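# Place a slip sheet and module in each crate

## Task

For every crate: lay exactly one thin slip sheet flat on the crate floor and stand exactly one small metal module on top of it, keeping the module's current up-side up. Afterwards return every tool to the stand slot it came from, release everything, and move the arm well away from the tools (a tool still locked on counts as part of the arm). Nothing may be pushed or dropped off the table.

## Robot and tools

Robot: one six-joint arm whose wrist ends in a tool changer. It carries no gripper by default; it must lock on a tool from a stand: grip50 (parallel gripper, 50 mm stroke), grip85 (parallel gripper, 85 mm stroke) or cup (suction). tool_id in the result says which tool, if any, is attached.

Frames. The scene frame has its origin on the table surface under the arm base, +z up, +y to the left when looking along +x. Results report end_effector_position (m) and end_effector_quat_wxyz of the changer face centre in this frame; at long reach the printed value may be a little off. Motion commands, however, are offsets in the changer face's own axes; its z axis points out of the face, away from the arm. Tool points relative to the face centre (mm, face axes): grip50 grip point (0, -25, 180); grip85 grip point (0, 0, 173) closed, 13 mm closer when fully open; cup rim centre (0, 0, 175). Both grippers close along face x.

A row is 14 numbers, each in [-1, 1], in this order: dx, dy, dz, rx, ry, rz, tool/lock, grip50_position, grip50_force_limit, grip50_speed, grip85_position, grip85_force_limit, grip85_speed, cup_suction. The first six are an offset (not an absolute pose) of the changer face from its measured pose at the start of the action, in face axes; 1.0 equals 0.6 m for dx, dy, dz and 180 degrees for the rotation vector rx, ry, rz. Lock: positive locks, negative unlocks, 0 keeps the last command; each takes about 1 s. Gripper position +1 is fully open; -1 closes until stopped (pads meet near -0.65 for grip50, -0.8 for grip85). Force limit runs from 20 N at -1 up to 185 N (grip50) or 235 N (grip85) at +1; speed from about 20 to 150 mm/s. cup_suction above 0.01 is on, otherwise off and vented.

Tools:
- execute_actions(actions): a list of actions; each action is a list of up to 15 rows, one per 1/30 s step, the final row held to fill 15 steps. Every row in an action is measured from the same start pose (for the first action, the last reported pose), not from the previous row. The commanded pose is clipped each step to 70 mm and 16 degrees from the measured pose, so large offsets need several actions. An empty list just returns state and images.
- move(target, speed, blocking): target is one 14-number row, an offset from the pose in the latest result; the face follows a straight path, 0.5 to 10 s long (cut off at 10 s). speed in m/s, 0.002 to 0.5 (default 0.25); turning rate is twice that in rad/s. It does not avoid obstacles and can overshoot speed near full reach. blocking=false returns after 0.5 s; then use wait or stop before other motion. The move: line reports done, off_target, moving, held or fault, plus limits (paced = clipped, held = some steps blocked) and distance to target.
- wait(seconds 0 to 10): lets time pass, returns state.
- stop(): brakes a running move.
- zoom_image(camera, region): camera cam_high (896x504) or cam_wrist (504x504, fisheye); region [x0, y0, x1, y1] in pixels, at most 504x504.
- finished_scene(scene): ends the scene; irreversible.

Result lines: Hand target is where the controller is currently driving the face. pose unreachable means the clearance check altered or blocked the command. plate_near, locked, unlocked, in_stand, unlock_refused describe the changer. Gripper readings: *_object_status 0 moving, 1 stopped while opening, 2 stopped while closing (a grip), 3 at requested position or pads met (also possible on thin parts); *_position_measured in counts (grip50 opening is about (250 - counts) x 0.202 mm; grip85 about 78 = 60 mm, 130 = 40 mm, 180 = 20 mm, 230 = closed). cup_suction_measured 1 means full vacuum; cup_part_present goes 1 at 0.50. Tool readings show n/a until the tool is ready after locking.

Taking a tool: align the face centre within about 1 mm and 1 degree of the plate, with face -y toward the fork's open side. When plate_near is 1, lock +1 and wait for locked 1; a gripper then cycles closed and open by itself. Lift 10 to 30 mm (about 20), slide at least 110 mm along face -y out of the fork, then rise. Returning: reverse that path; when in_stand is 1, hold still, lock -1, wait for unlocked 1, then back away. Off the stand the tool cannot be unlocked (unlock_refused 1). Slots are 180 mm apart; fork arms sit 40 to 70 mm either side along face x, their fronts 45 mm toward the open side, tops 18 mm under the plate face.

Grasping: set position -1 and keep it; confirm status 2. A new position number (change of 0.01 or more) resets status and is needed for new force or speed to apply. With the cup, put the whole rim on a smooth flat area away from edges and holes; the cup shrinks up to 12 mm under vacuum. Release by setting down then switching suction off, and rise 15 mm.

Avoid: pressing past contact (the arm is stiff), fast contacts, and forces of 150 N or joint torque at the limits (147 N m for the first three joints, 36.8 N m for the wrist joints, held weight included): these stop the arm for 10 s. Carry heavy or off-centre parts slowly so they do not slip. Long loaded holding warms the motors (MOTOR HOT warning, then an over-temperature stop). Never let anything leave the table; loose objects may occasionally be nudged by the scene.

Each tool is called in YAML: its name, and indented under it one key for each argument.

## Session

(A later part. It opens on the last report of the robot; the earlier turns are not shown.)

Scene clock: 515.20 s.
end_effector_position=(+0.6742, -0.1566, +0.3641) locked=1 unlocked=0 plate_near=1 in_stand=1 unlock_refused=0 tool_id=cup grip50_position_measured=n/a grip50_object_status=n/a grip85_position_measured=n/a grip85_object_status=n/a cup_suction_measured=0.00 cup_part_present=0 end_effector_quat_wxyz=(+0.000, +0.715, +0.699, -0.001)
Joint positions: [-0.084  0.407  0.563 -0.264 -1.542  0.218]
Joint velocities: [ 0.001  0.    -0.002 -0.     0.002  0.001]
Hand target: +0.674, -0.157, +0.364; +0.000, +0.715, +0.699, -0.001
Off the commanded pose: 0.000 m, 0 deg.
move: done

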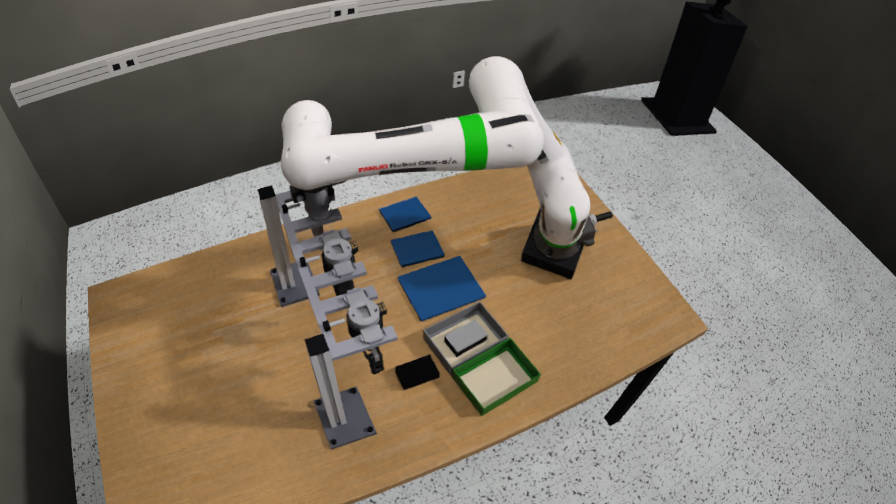

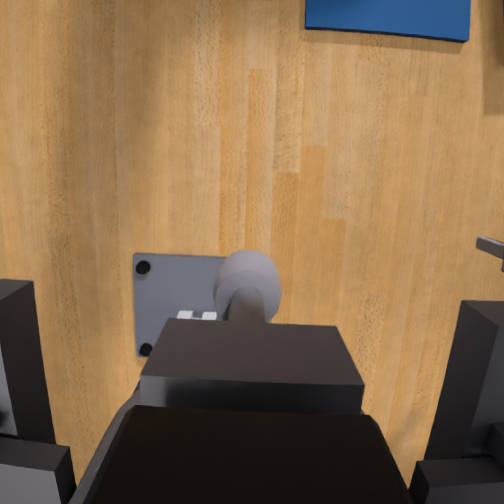

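execute_actions:
  actions:
    - [[0,0,0.0005,0,0,0,-1,1,0,0,1,-0.5,0.2,0]]

Scene clock: 516.73 s.
end_effector_position=(+0.6742, -0.1566, +0.3638) locked=0 unlocked=0 plate_near=0 in_stand=1 unlock_refused=0 tool_id=none grip50_position_measured=n/a grip50_object_status=n/a grip85_position_measured=n/a grip85_object_status=n/a cup_suction_measured=n/a cup_part_present=n/a end_effector_quat_wxyz=(+0.000, +0.715, +0.699, -0.001)
Joint positions: [-0.084  0.407  0.562 -0.264 -1.542  0.218]
Joint velocities: [-0.001 -0.001  0.     0.    -0.     0.001]
Hand target: +0.674, -0.157, +0.364; +0.000, +0.715, +0.699, -0.001
Off the commanded pose: 0.000 m, 0 deg.

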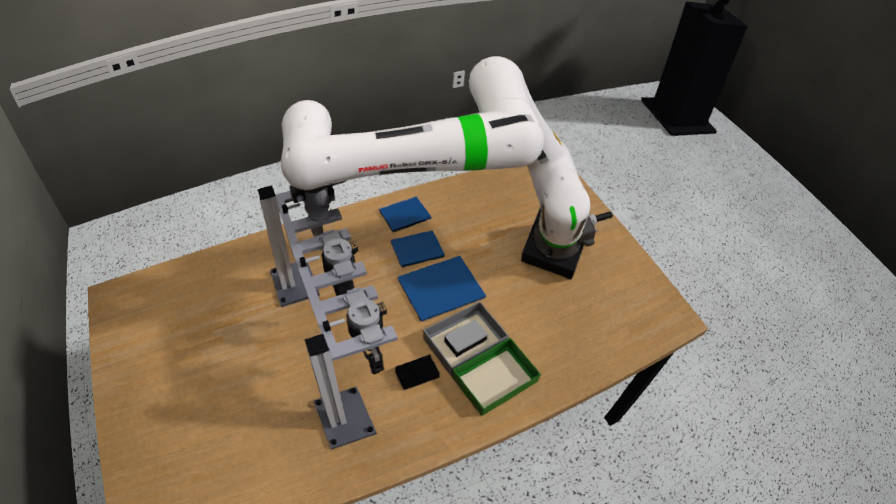

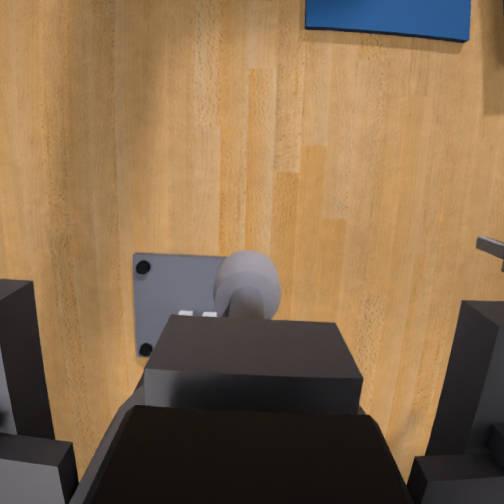

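execute_actions:
  actions: []

Scene clock: 517.77 s.
end_effector_position=(+0.6742, -0.1566, +0.3638) locked=0 unlocked=1 plate_near=1 in_stand=1 unlock_refused=0 tool_id=none grip50_position_measured=n/a grip50_object_status=n/a grip85_position_measured=n/a grip85_object_status=n/a cup_suction_measured=n/a cup_part_present=n/a end_effector_quat_wxyz=(+0.000, +0.715, +0.699, -0.001)
Joint positions: [-0.084  0.407  0.562 -0.264 -1.542  0.218]
Joint velocities: [-0.001  0.001 -0.    -0.     0.    -0.   ]
Hand target: +0.674, -0.157, +0.364; +0.000, +0.715, +0.699, -0.001
Off the commanded pose: 0.000 m, 0 deg.

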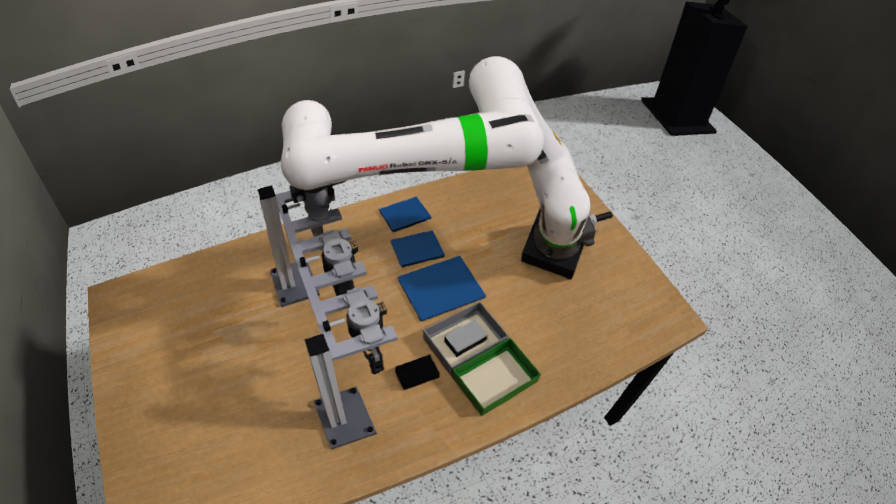

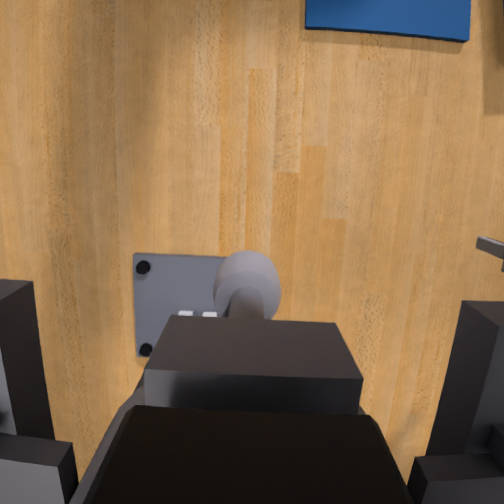

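move:
  target: [0, 0, -0.07, 0, 0, 0, 0, 1, 0, 0, 1, -0.5, 0.2, 0]
  speed: 0.08

move:
  target: [0.5997, -0.0035, 0, 0, 0, 0, 0, 1, 0, 0, 1, -0.5, 0.2, 0]
  speed: 0.3

Scene clock: 523.00 s.
end_effector_position=(+0.6742, -0.1566, +0.4057) locked=0 unlocked=1 plate_near=0 in_stand=0 unlock_refused=0 tool_id=none grip50_position_measured=n/a grip50_object_status=n/a grip85_position_measured=n/a grip85_object_status=n/a cup_suction_measured=n/a cup_part_present=n/a end_effector_quat_wxyz=(+0.000, +0.715, +0.699, -0.001)
Joint positions: [-0.103  0.407  0.656 -0.268 -1.637  0.211]
Joint velocities: [-0.001  0.     0.003 -0.001 -0.002  0.   ]
Hand target: +0.674, -0.157, +0.406; +0.000, +0.715, +0.699, -0.001
Off the commanded pose: 0.000 m, 0 deg.
move: done

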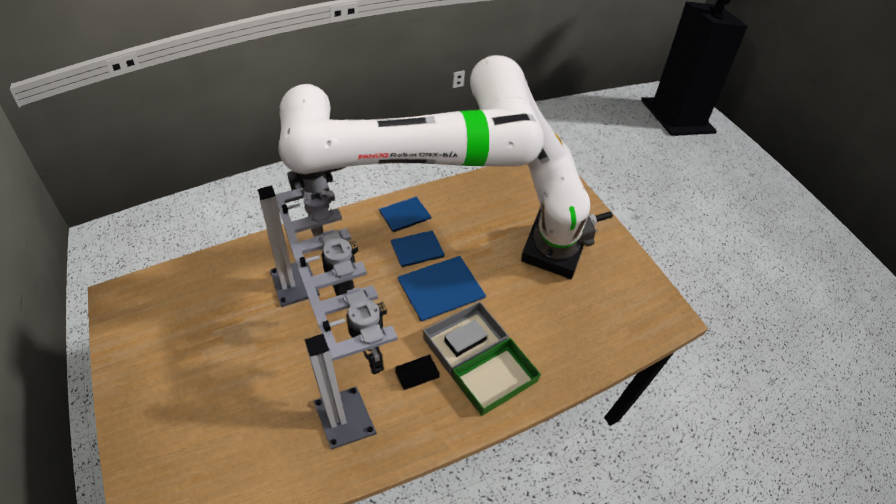

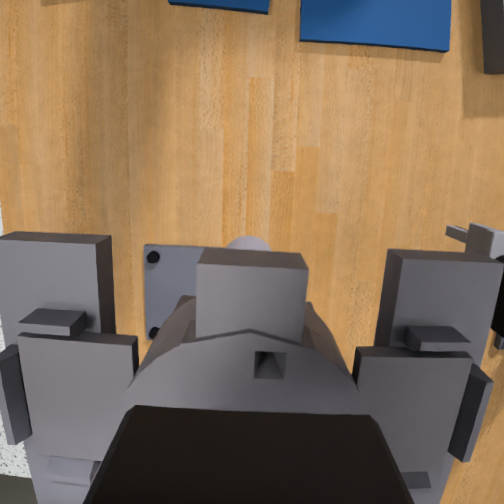

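Scene clock: 524.73 s.
end_effector_position=(+0.6801, +0.2028, +0.4062) locked=0 unlocked=1 plate_near=0 in_stand=0 unlock_refused=0 tool_id=none grip50_position_measured=n/a grip50_object_status=n/a grip85_position_measured=n/a grip85_object_status=n/a cup_suction_measured=n/a cup_part_present=n/a end_effector_quat_wxyz=(+0.000, +0.715, +0.699, -0.000)
Joint positions: [ 0.551  0.26   0.597 -0.105 -1.602 -0.42 ]
Joint velocities: [ 0.003  0.002  0.003  0.001 -0.002 -0.002]
Hand target: +0.680, +0.203, +0.406; +0.000, +0.715, +0.699, -0.000
Off the commanded pose: 0.001 m, 0 deg.
move: done

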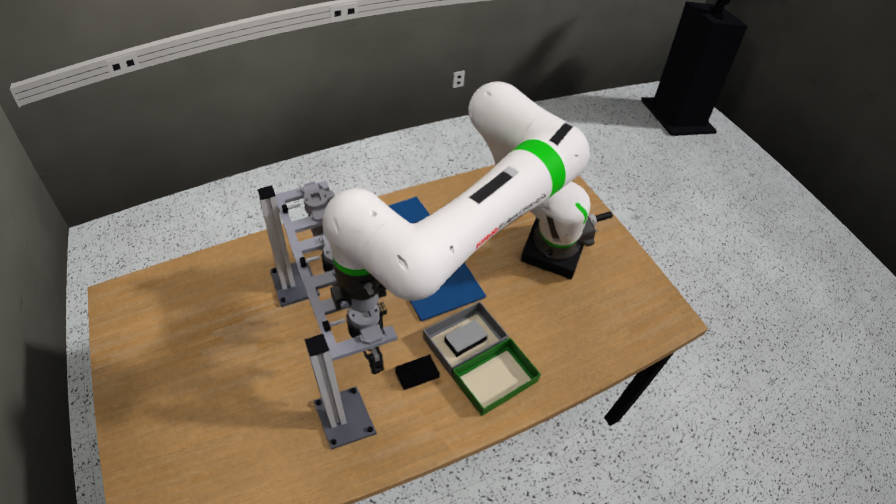

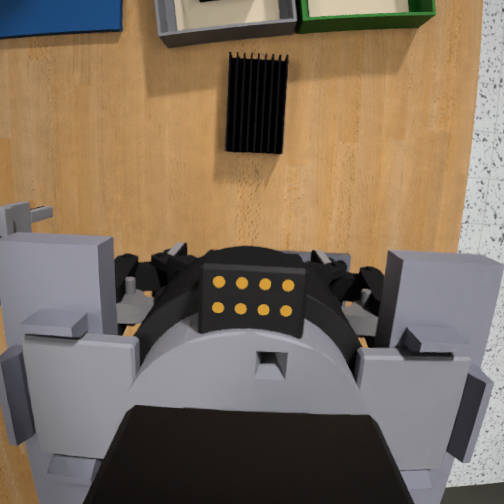

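move:
  target: [0.0007, 0.0003, 0.069, 0, 0, 0, 0, 1, 0, 0, 1, -0.5, 0.2, 0]
  speed: 0.04

move:
  target: [0, 0, 0.002, 0, 0, 0, 0, 1, 0, 0, 1, -0.5, 0.2, 0]
  speed: 0.005

Scene clock: 529.43 s.
end_effector_position=(+0.6803, +0.2033, +0.3649) locked=0 unlocked=1 plate_near=0 in_stand=1 unlock_refused=0 tool_id=none grip50_position_measured=n/a grip50_object_status=n/a grip85_position_measured=n/a grip85_object_status=n/a cup_suction_measured=n/a cup_part_present=n/a end_effector_quat_wxyz=(+0.000, +0.715, +0.699, -0.000)
Joint positions: [ 0.56   0.263  0.507 -0.102 -1.508 -0.419]
Joint velocities: [ 0.     0.001 -0.002 -0.     0.003 -0.   ]
Hand target: +0.680, +0.203, +0.365; +0.000, +0.715, +0.699, -0.000
Off the commanded pose: 0.000 m, 0 deg.
move: done

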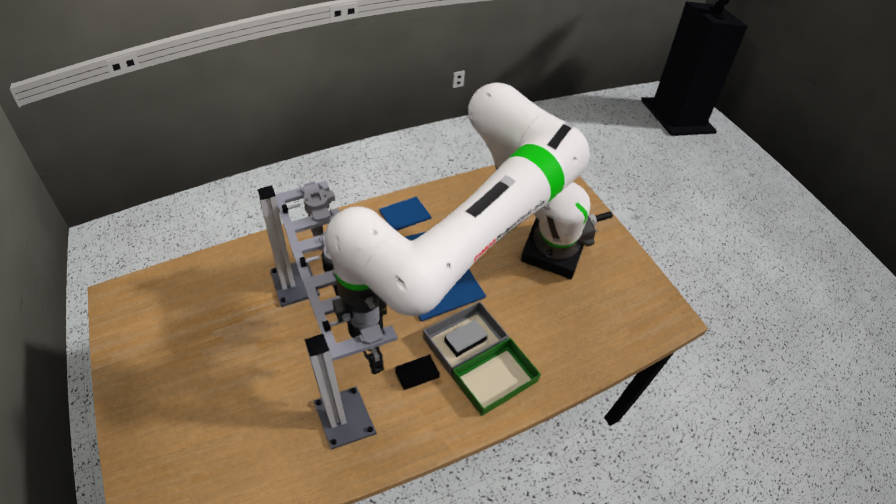

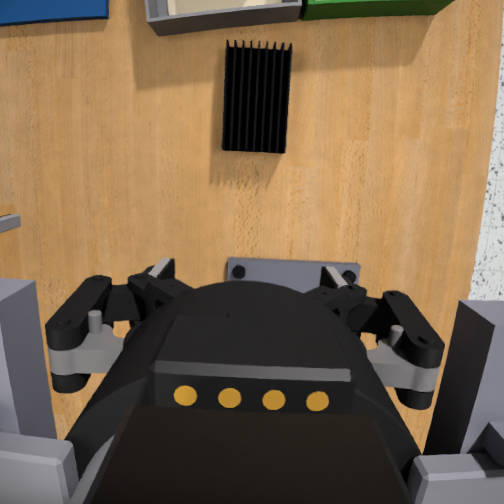

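Scene clock: 530.13 s.
end_effector_position=(+0.6803, +0.2033, +0.3637) locked=0 unlocked=1 plate_near=1 in_stand=1 unlock_refused=0 tool_id=none grip50_position_measured=n/a grip50_object_status=n/a grip85_position_measured=n/a grip85_object_status=n/a cup_suction_measured=n/a cup_part_present=n/a end_effector_quat_wxyz=(+0.000, +0.715, +0.699, -0.000)
Joint positions: [ 0.56   0.264  0.505 -0.102 -1.505 -0.419]
Joint velocities: [-0.     0.    -0.001  0.     0.001 -0.001]
Hand target: +0.680, +0.203, +0.364; +0.000, +0.715, +0.699, -0.000
Off the commanded pose: 0.000 m, 0 deg.
move: done

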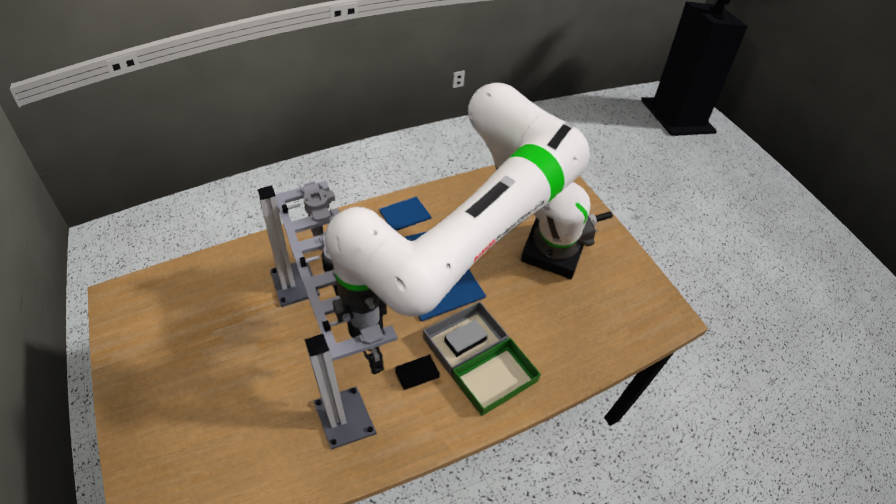

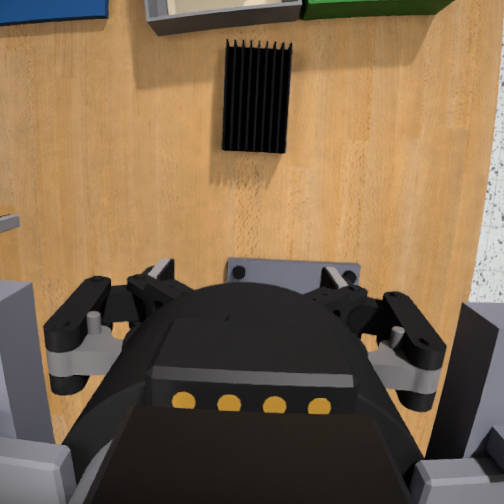

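execute_actions:
  actions:
    - [[0,0,0,0,0,0,1,1,0,0,1,-0.5,0.2,0]]

Scene clock: 531.70 s.
end_effector_position=(+0.6803, +0.2033, +0.3636) locked=0 unlocked=0 plate_near=1 in_stand=1 unlock_refused=0 tool_id=none grip50_position_measured=n/a grip50_object_status=n/a grip85_position_measured=n/a grip85_object_status=n/a cup_suction_measured=n/a cup_part_present=n/a end_effector_quat_wxyz=(+0.000, +0.715, +0.699, -0.000)
Joint positions: [ 0.56   0.264  0.505 -0.102 -1.505 -0.419]
Joint velocities: [-0.002  0.002 -0.001  0.     0.    -0.001]
Hand target: +0.680, +0.203, +0.364; +0.000, +0.715, +0.699, -0.000
Off the commanded pose: 0.000 m, 0 deg.

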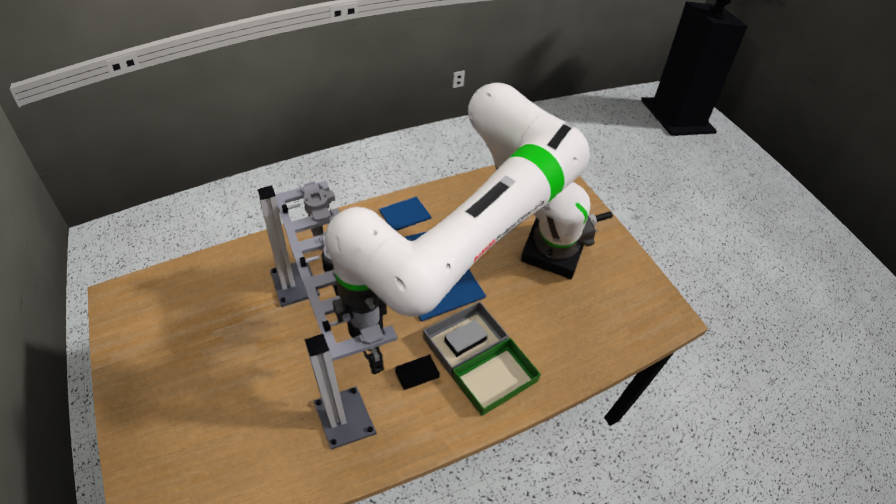

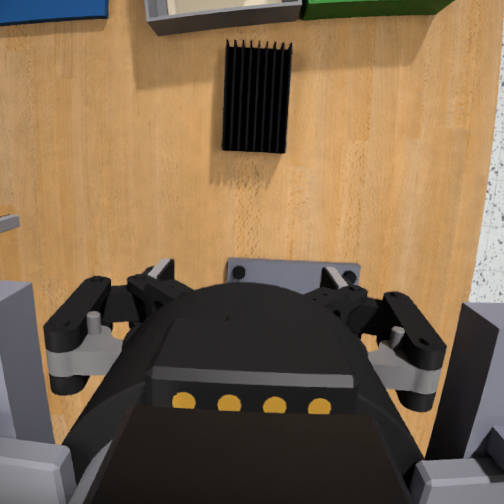

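execute_actions:
  actions: []

Scene clock: 535.10 s.
end_effector_position=(+0.6803, +0.2033, +0.3637) locked=1 unlocked=0 plate_near=1 in_stand=1 unlock_refused=0 tool_id=grip85 grip50_position_measured=n/a grip50_object_status=n/a grip85_position_measured=n/a grip85_object_status=n/a cup_suction_measured=n/a cup_part_present=n/a end_effector_quat_wxyz=(+0.000, +0.715, +0.699, +0.000)
Joint positions: [ 0.56   0.264  0.505 -0.102 -1.505 -0.419]
Joint velocities: [ 0. -0.  0. -0. -0. -0.]
Hand target: +0.680, +0.203, +0.364; +0.000, +0.715, +0.699, -0.000
Off the commanded pose: 0.000 m, 0 deg.

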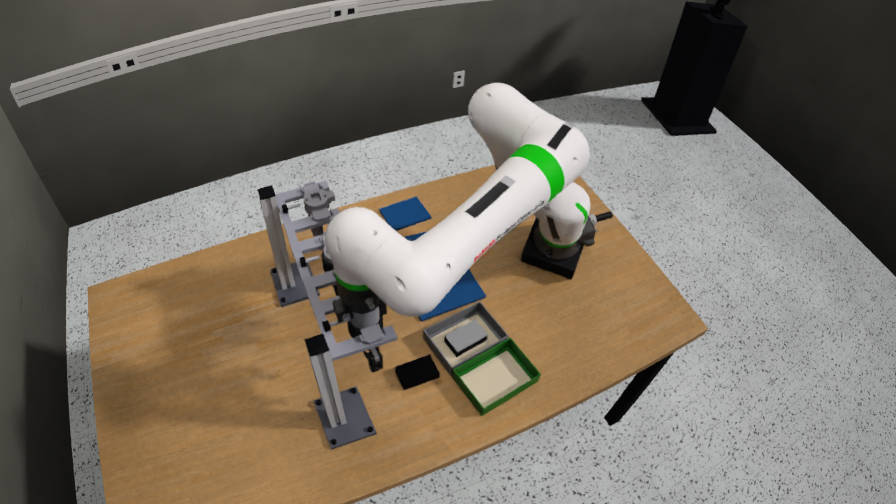

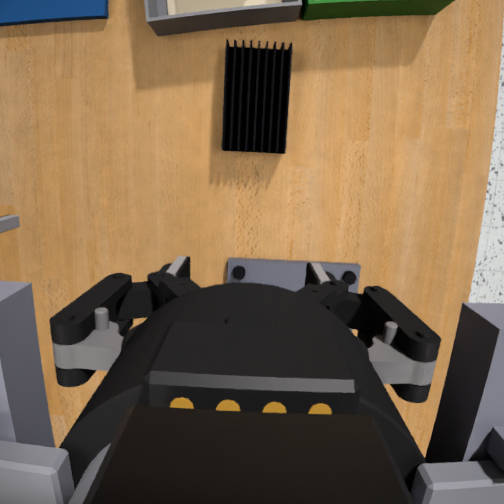

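Locked. Lift 20 mm, then out.

move:
  target: [0, 0, -0.0333, 0, 0, 0, 0, 1, 0, 0, 1, -0.5, 0.2, 0]
  speed: 0.04

move:
  target: [0.0005, -0.206, 0, 0, 0, 0, 0, 1, 0, 0, 1, -0.5, 0.2, 0]
  speed: 0.12

Scene clock: 537.70 s.
end_effector_position=(+0.6803, +0.2032, +0.3836) locked=1 unlocked=0 plate_near=1 in_stand=0 unlock_refused=0 tool_id=grip85 grip50_position_measured=n/a grip50_object_status=n/a grip85_position_measured=3 grip85_object_status=3 cup_suction_measured=n/a cup_part_present=n/a end_effector_quat_wxyz=(+0.000, +0.715, +0.699, +0.000)
Joint positions: [ 0.556  0.261  0.547 -0.103 -1.55  -0.42 ]
Joint velocities: [ 0.    -0.001  0.002  0.    -0.003 -0.   ]
Hand target: +0.680, +0.203, +0.384; +0.000, +0.715, +0.699, +0.000
Off the commanded pose: 0.000 m, 0 deg.
move: done

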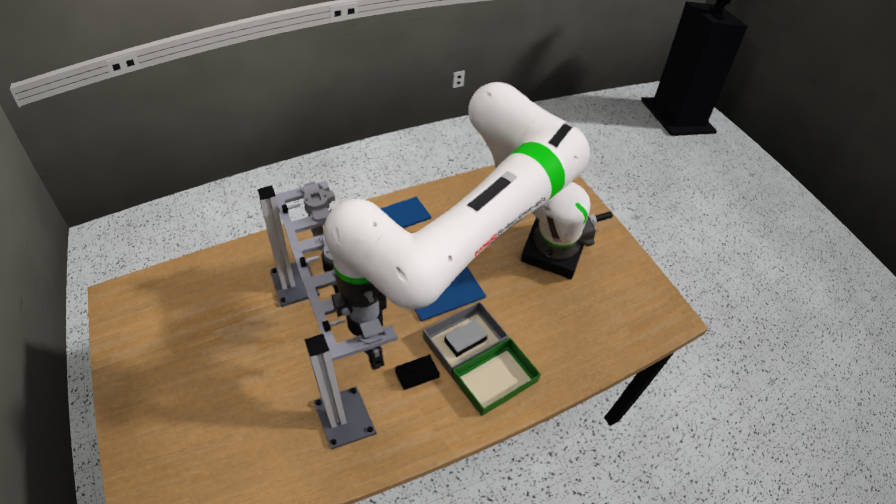

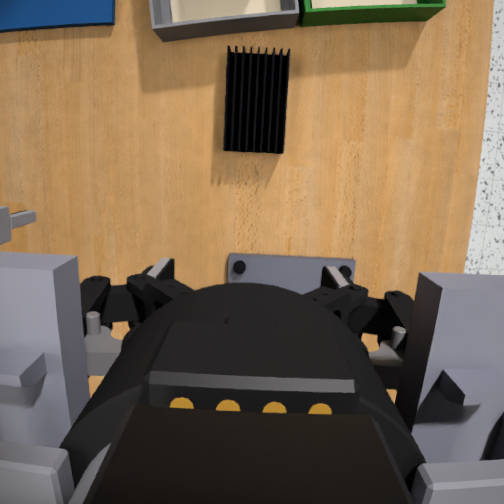

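Scene clock: 539.17 s.
end_effector_position=(+0.5569, +0.2062, +0.3836) locked=1 unlocked=0 plate_near=1 in_stand=0 unlock_refused=0 tool_id=grip85 grip50_position_measured=n/a grip50_object_status=n/a grip85_position_measured=3 grip85_object_status=3 cup_suction_measured=n/a cup_part_present=n/a end_effector_quat_wxyz=(+0.000, +0.715, +0.699, +0.000)
Joint positions: [ 0.681 -0.061  0.114 -0.066 -1.429 -0.532]
Joint velocities: [ 0.001 -0.002 -0.002  0.001  0.001 -0.001]
Hand target: +0.557, +0.206, +0.384; +0.000, +0.715, +0.699, +0.000
Off the commanded pose: 0.000 m, 0 deg.
move: done

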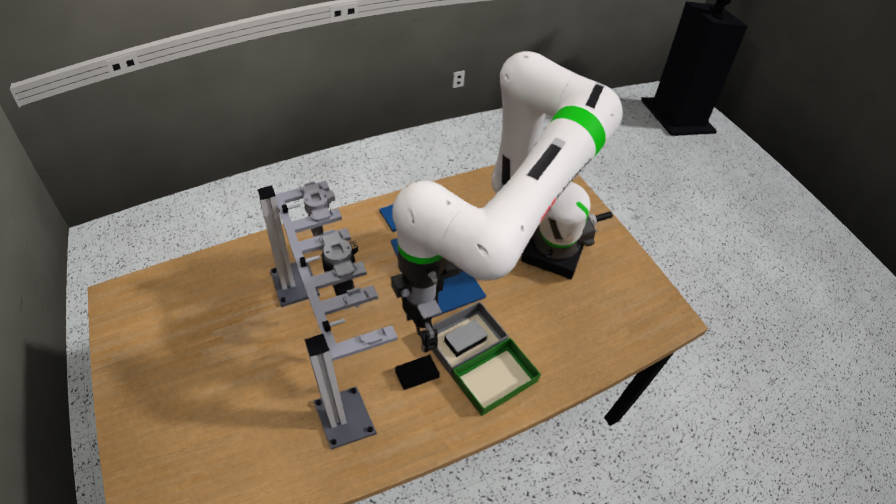

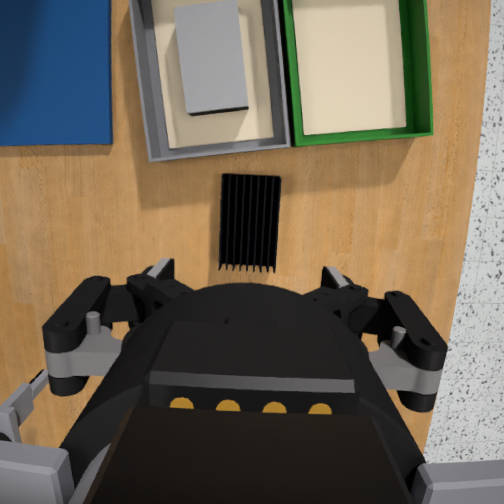

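move:
  target: [0, -0.0003, 0.3202, 0, 0, 0, 0, 1, 0, 0, 1, -0.5, 0.2, 0]
  speed: 0.2

Scene clock: 542.23 s.
end_effector_position=(+0.5568, +0.2068, +0.1915) locked=1 unlocked=0 plate_near=1 in_stand=0 unlock_refused=0 tool_id=grip85 grip50_position_measured=n/a grip50_object_status=n/a grip85_position_measured=3 grip85_object_status=3 cup_suction_measured=n/a cup_part_present=n/a end_effector_quat_wxyz=(+0.000, +0.715, +0.699, +0.000)
Joint positions: [ 0.709  0.102 -0.147 -0.067 -1.004 -0.531]
Joint velocities: [ 0.001  0.002  0.001  0.002  0.002 -0.001]
Hand target: +0.557, +0.207, +0.191; +0.000, +0.715, +0.699, +0.000
Off the commanded pose: 0.001 m, 0 deg.
move: done

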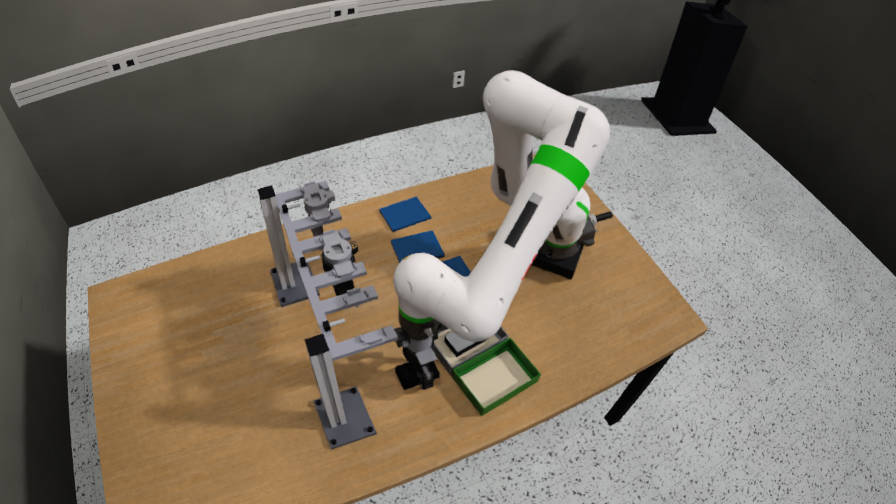

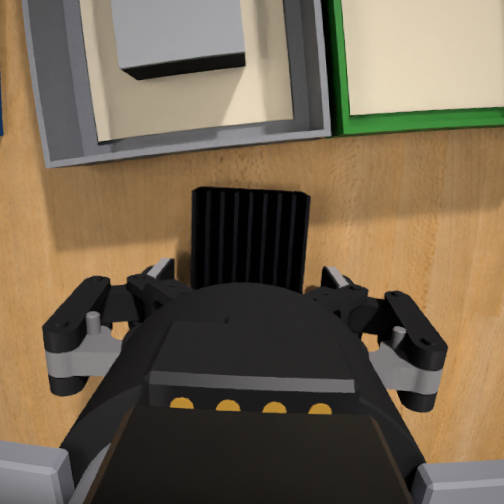

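move:
  target: [-0.0008, 0, 0, 0, 0, 0, 0, 1, 0, 0, -1, -0.5, -0.6, 0]
  speed: 0.01

Scene clock: 545.33 s.
end_effector_position=(+0.5568, +0.2063, +0.1916) locked=1 unlocked=0 plate_near=1 in_stand=0 unlock_refused=0 tool_id=grip85 grip50_position_measured=n/a grip50_object_status=n/a grip85_position_measured=80 grip85_object_status=2 cup_suction_measured=n/a cup_part_present=n/a end_effector_quat_wxyz=(+0.000, +0.715, +0.699, +0.000)
Joint positions: [ 0.708  0.102 -0.147 -0.068 -1.004 -0.53 ]
Joint velocities: [ 0.    -0.    -0.     0.    -0.    -0.001]
Hand target: +0.557, +0.206, +0.191; +0.000, +0.715, +0.699, +0.000
Off the commanded pose: 0.000 m, 0 deg.
move: done

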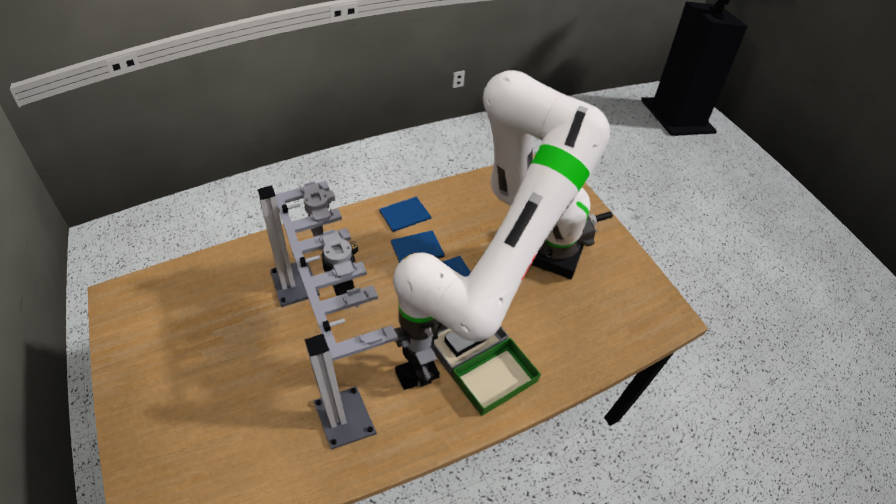

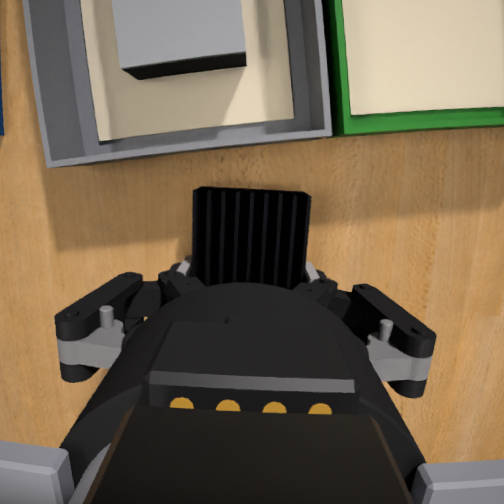

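move:
  target: [0, 0, -0.106, 0, 0, 0, 0, 1, 0, 0, -1, -0.5, -0.6, 0]
  speed: 0.1

move:
  target: [0.1561, -0.3068, 0, 0, 0, -0.0483, 0, 1, 0, 0, -1, -0.5, -0.6, 0]
  speed: 0.2

Scene clock: 551.07 s.
end_effector_position=(+0.5568, +0.2061, +0.2552) locked=1 unlocked=0 plate_near=1 in_stand=0 unlock_refused=0 tool_id=grip85 grip50_position_measured=n/a grip50_object_status=n/a grip85_position_measured=80 grip85_object_status=2 cup_suction_measured=n/a cup_part_present=n/a end_effector_quat_wxyz=(+0.000, +0.715, +0.699, +0.000)
Joint positions: [ 0.7    0.027 -0.084 -0.065 -1.142 -0.531]
Joint velocities: [ 0.001  0.     0.001  0.    -0.002 -0.   ]
Hand target: +0.557, +0.206, +0.255; +0.000, +0.715, +0.699, +0.000
Off the commanded pose: 0.000 m, 0 deg.
move: done

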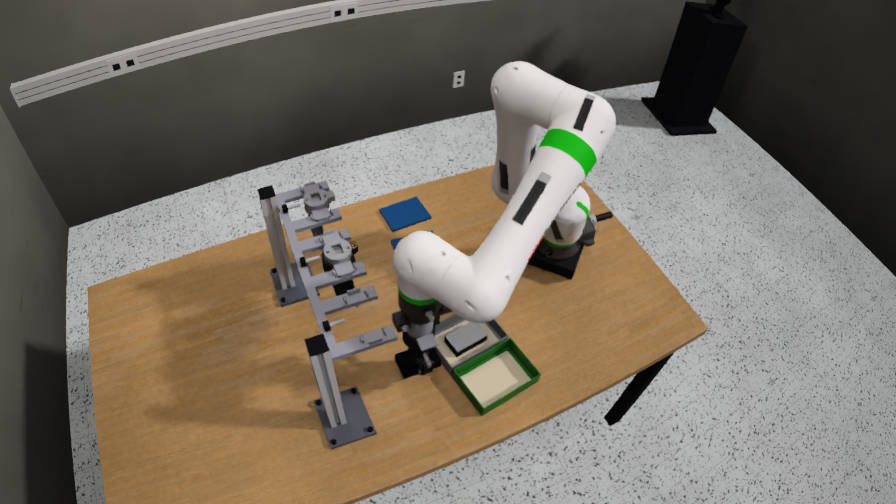

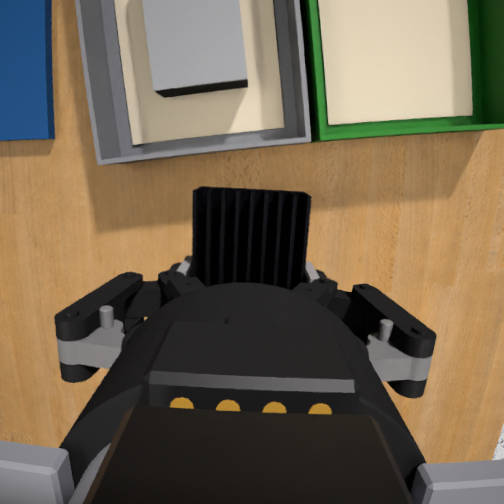

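Scene clock: 552.63 s.
end_effector_position=(+0.3751, +0.3039, +0.2553) locked=1 unlocked=0 plate_near=1 in_stand=0 unlock_refused=0 tool_id=grip85 grip50_position_measured=n/a grip50_object_status=n/a grip85_position_measured=80 grip85_object_status=2 cup_suction_measured=n/a cup_part_present=n/a end_effector_quat_wxyz=(-0.000, +0.660, +0.751, +0.001)
Joint positions: [ 1.233 -0.285 -0.468  0.122 -1.083 -0.971]
Joint velocities: [ 0.003 -0.002 -0.001  0.002 -0.002 -0.006]
Hand target: +0.375, +0.304, +0.255; -0.000, +0.660, +0.751, +0.001
Off the commanded pose: 0.000 m, 0 deg.
move: done

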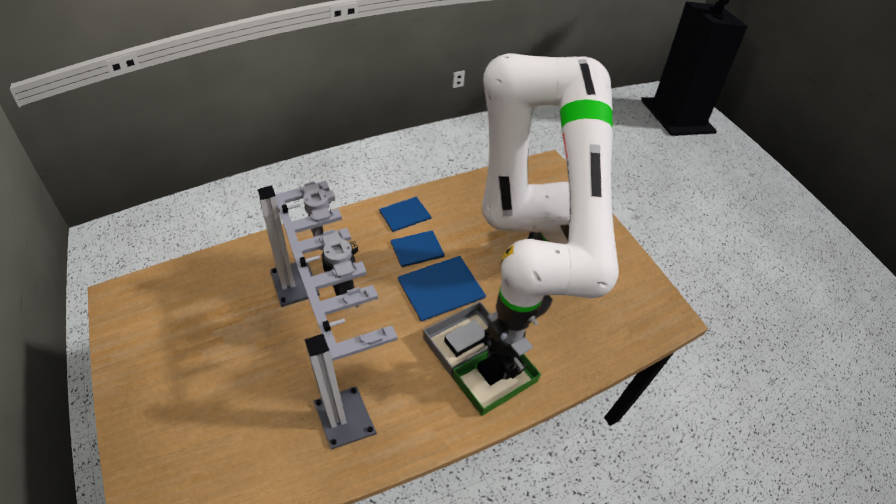

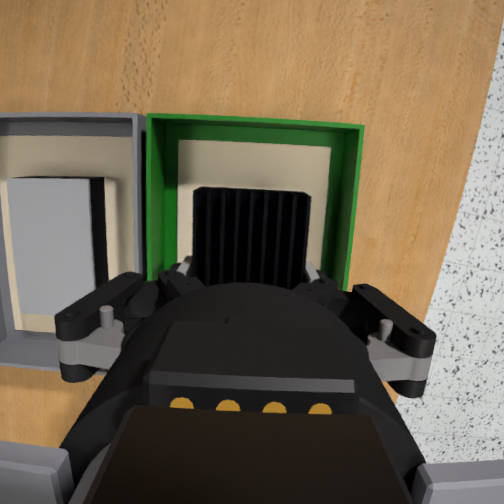

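move:
  target: [0, 0, 0.0872, 0, 0, 0, 0, 1, 0, 0, -1, -0.5, -0.6, 0]
  speed: 0.07

move:
  target: [0, 0, 0.0097, 0, 0, 0, 0, 1, 0, 0, -1, -0.5, -0.6, 0]
  speed: 0.01

Scene clock: 557.47 s.
end_effector_position=(+0.3750, +0.3041, +0.2031) locked=1 unlocked=0 plate_near=1 in_stand=0 unlock_refused=0 tool_id=grip85 grip50_position_measured=n/a grip50_object_status=n/a grip85_position_measured=80 grip85_object_status=2 cup_suction_measured=n/a cup_part_present=n/a end_effector_quat_wxyz=(-0.000, +0.660, +0.751, +0.001)
Joint positions: [ 1.216 -0.208 -0.529  0.126 -0.945 -0.971]
Joint velocities: [-0.     0.002 -0.001  0.001  0.003 -0.001]
Hand target: +0.375, +0.304, +0.203; -0.000, +0.660, +0.751, +0.001
Off the commanded pose: 0.000 m, 0 deg.
move: done

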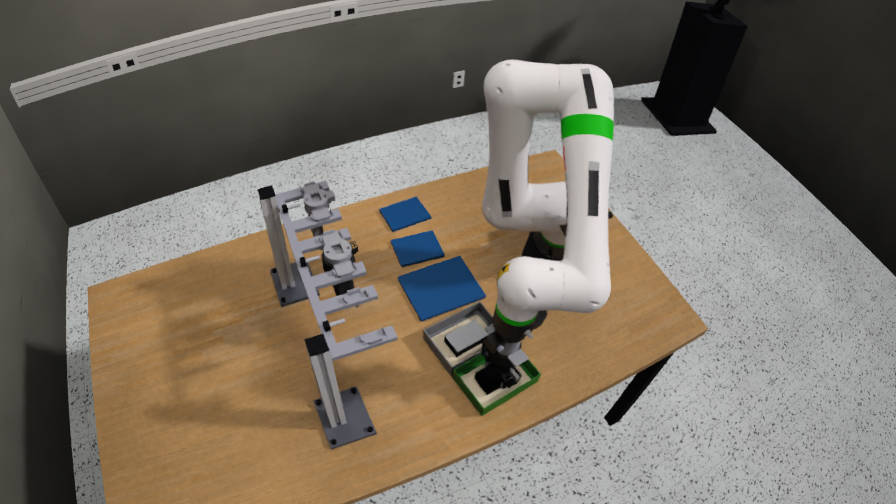

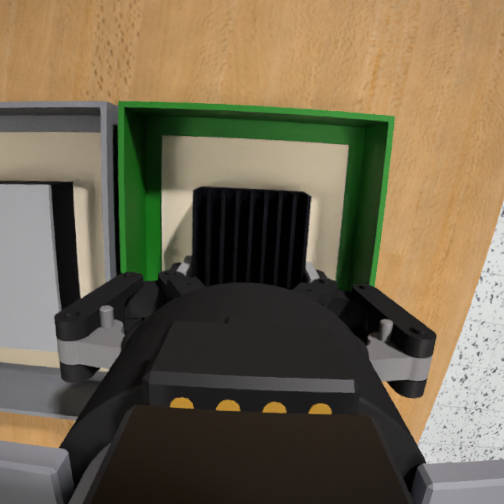

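Scene clock: 558.27 s.
end_effector_position=(+0.3750, +0.3042, +0.1973) locked=1 unlocked=0 plate_near=1 in_stand=0 unlock_refused=0 tool_id=grip85 grip50_position_measured=n/a grip50_object_status=n/a grip85_position_measured=80 grip85_object_status=2 cup_suction_measured=n/a cup_part_present=n/a end_effector_quat_wxyz=(-0.000, +0.660, +0.751, +0.001)
Joint positions: [ 1.214 -0.199 -0.535  0.127 -0.929 -0.972]
Joint velocities: [-0.001  0.003 -0.001 -0.     0.002  0.001]
Hand target: +0.375, +0.304, +0.197; -0.000, +0.660, +0.751, +0.001
Off the commanded pose: 0.000 m, 0 deg.
move: done

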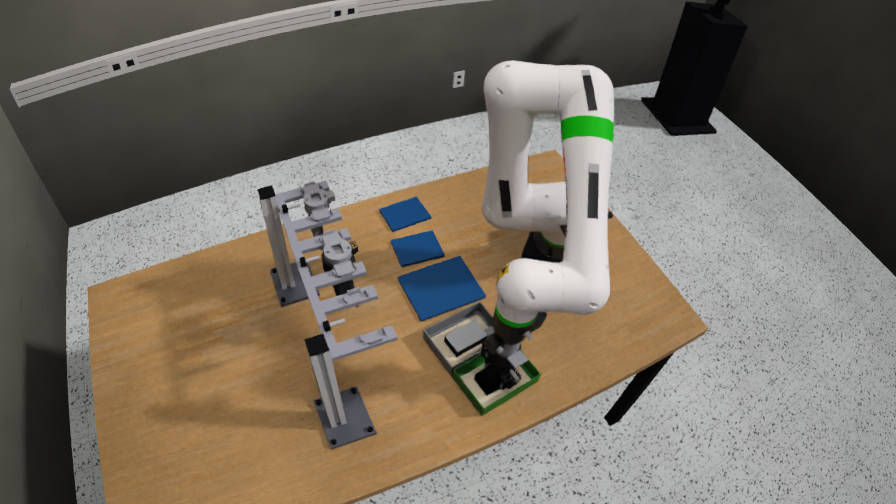

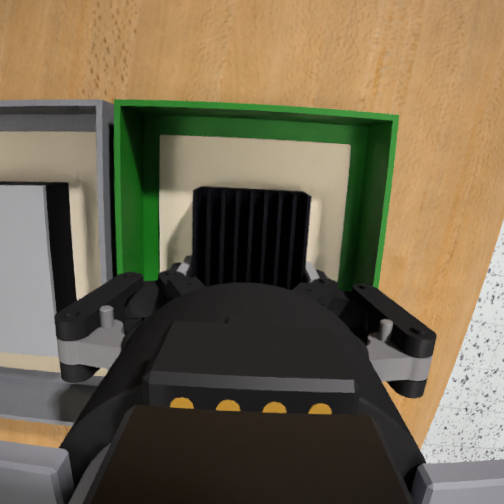

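execute_actions:
  actions:
    - [[0,0,0.0003,0,0,0,0,1,0,0,-1,-0.5,-0.6,0],[0,0,0.0005,0,0,0,0,1,0,0,-1,-0.5,-0.6,0],[0,0,0.0007,0,0,0,0,1,0,0,-1,-0.5,-0.6,0],[0,0,0.0009,0,0,0,0,1,0,0,-1,-0.5,-0.6,0],[0,0,0.0009,0,0,0,0,1,0,0,-1,-0.5,-0.6,0],[0,0,0.0009,0,0,0,0,1,0,0,-1,-0.5,-0.6,0],[0,0,0.0009,0,0,0,0,1,0,0,-1,-0.5,-0.6,0],[0,0,0.0009,0,0,0,0,1,0,0,0.6,-0.5,-0.4,0]]

Scene clock: 561.23 s.
end_effector_position=(+0.3750, +0.3042, +0.1968) locked=1 unlocked=0 plate_near=1 in_stand=0 unlock_refused=0 tool_id=grip85 grip50_position_measured=n/a grip50_object_status=n/a grip85_position_measured=55 grip85_object_status=0 cup_suction_measured=n/a cup_part_present=n/a end_effector_quat_wxyz=(-0.000, +0.660, +0.751, +0.001)
Joint positions: [ 1.214 -0.198 -0.536  0.127 -0.928 -0.972]
Joint velocities: [-0.     0.002 -0.002 -0.    -0.     0.001]
Hand target: +0.375, +0.304, +0.197; -0.000, +0.660, +0.751, +0.001
Off the commanded pose: 0.000 m, 0 deg.

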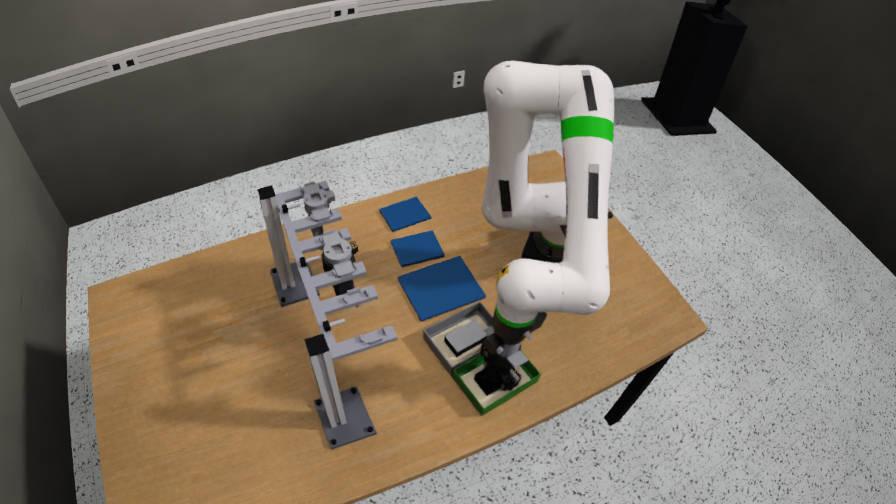

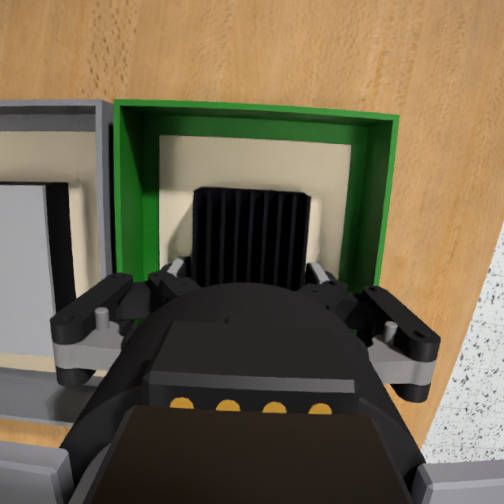

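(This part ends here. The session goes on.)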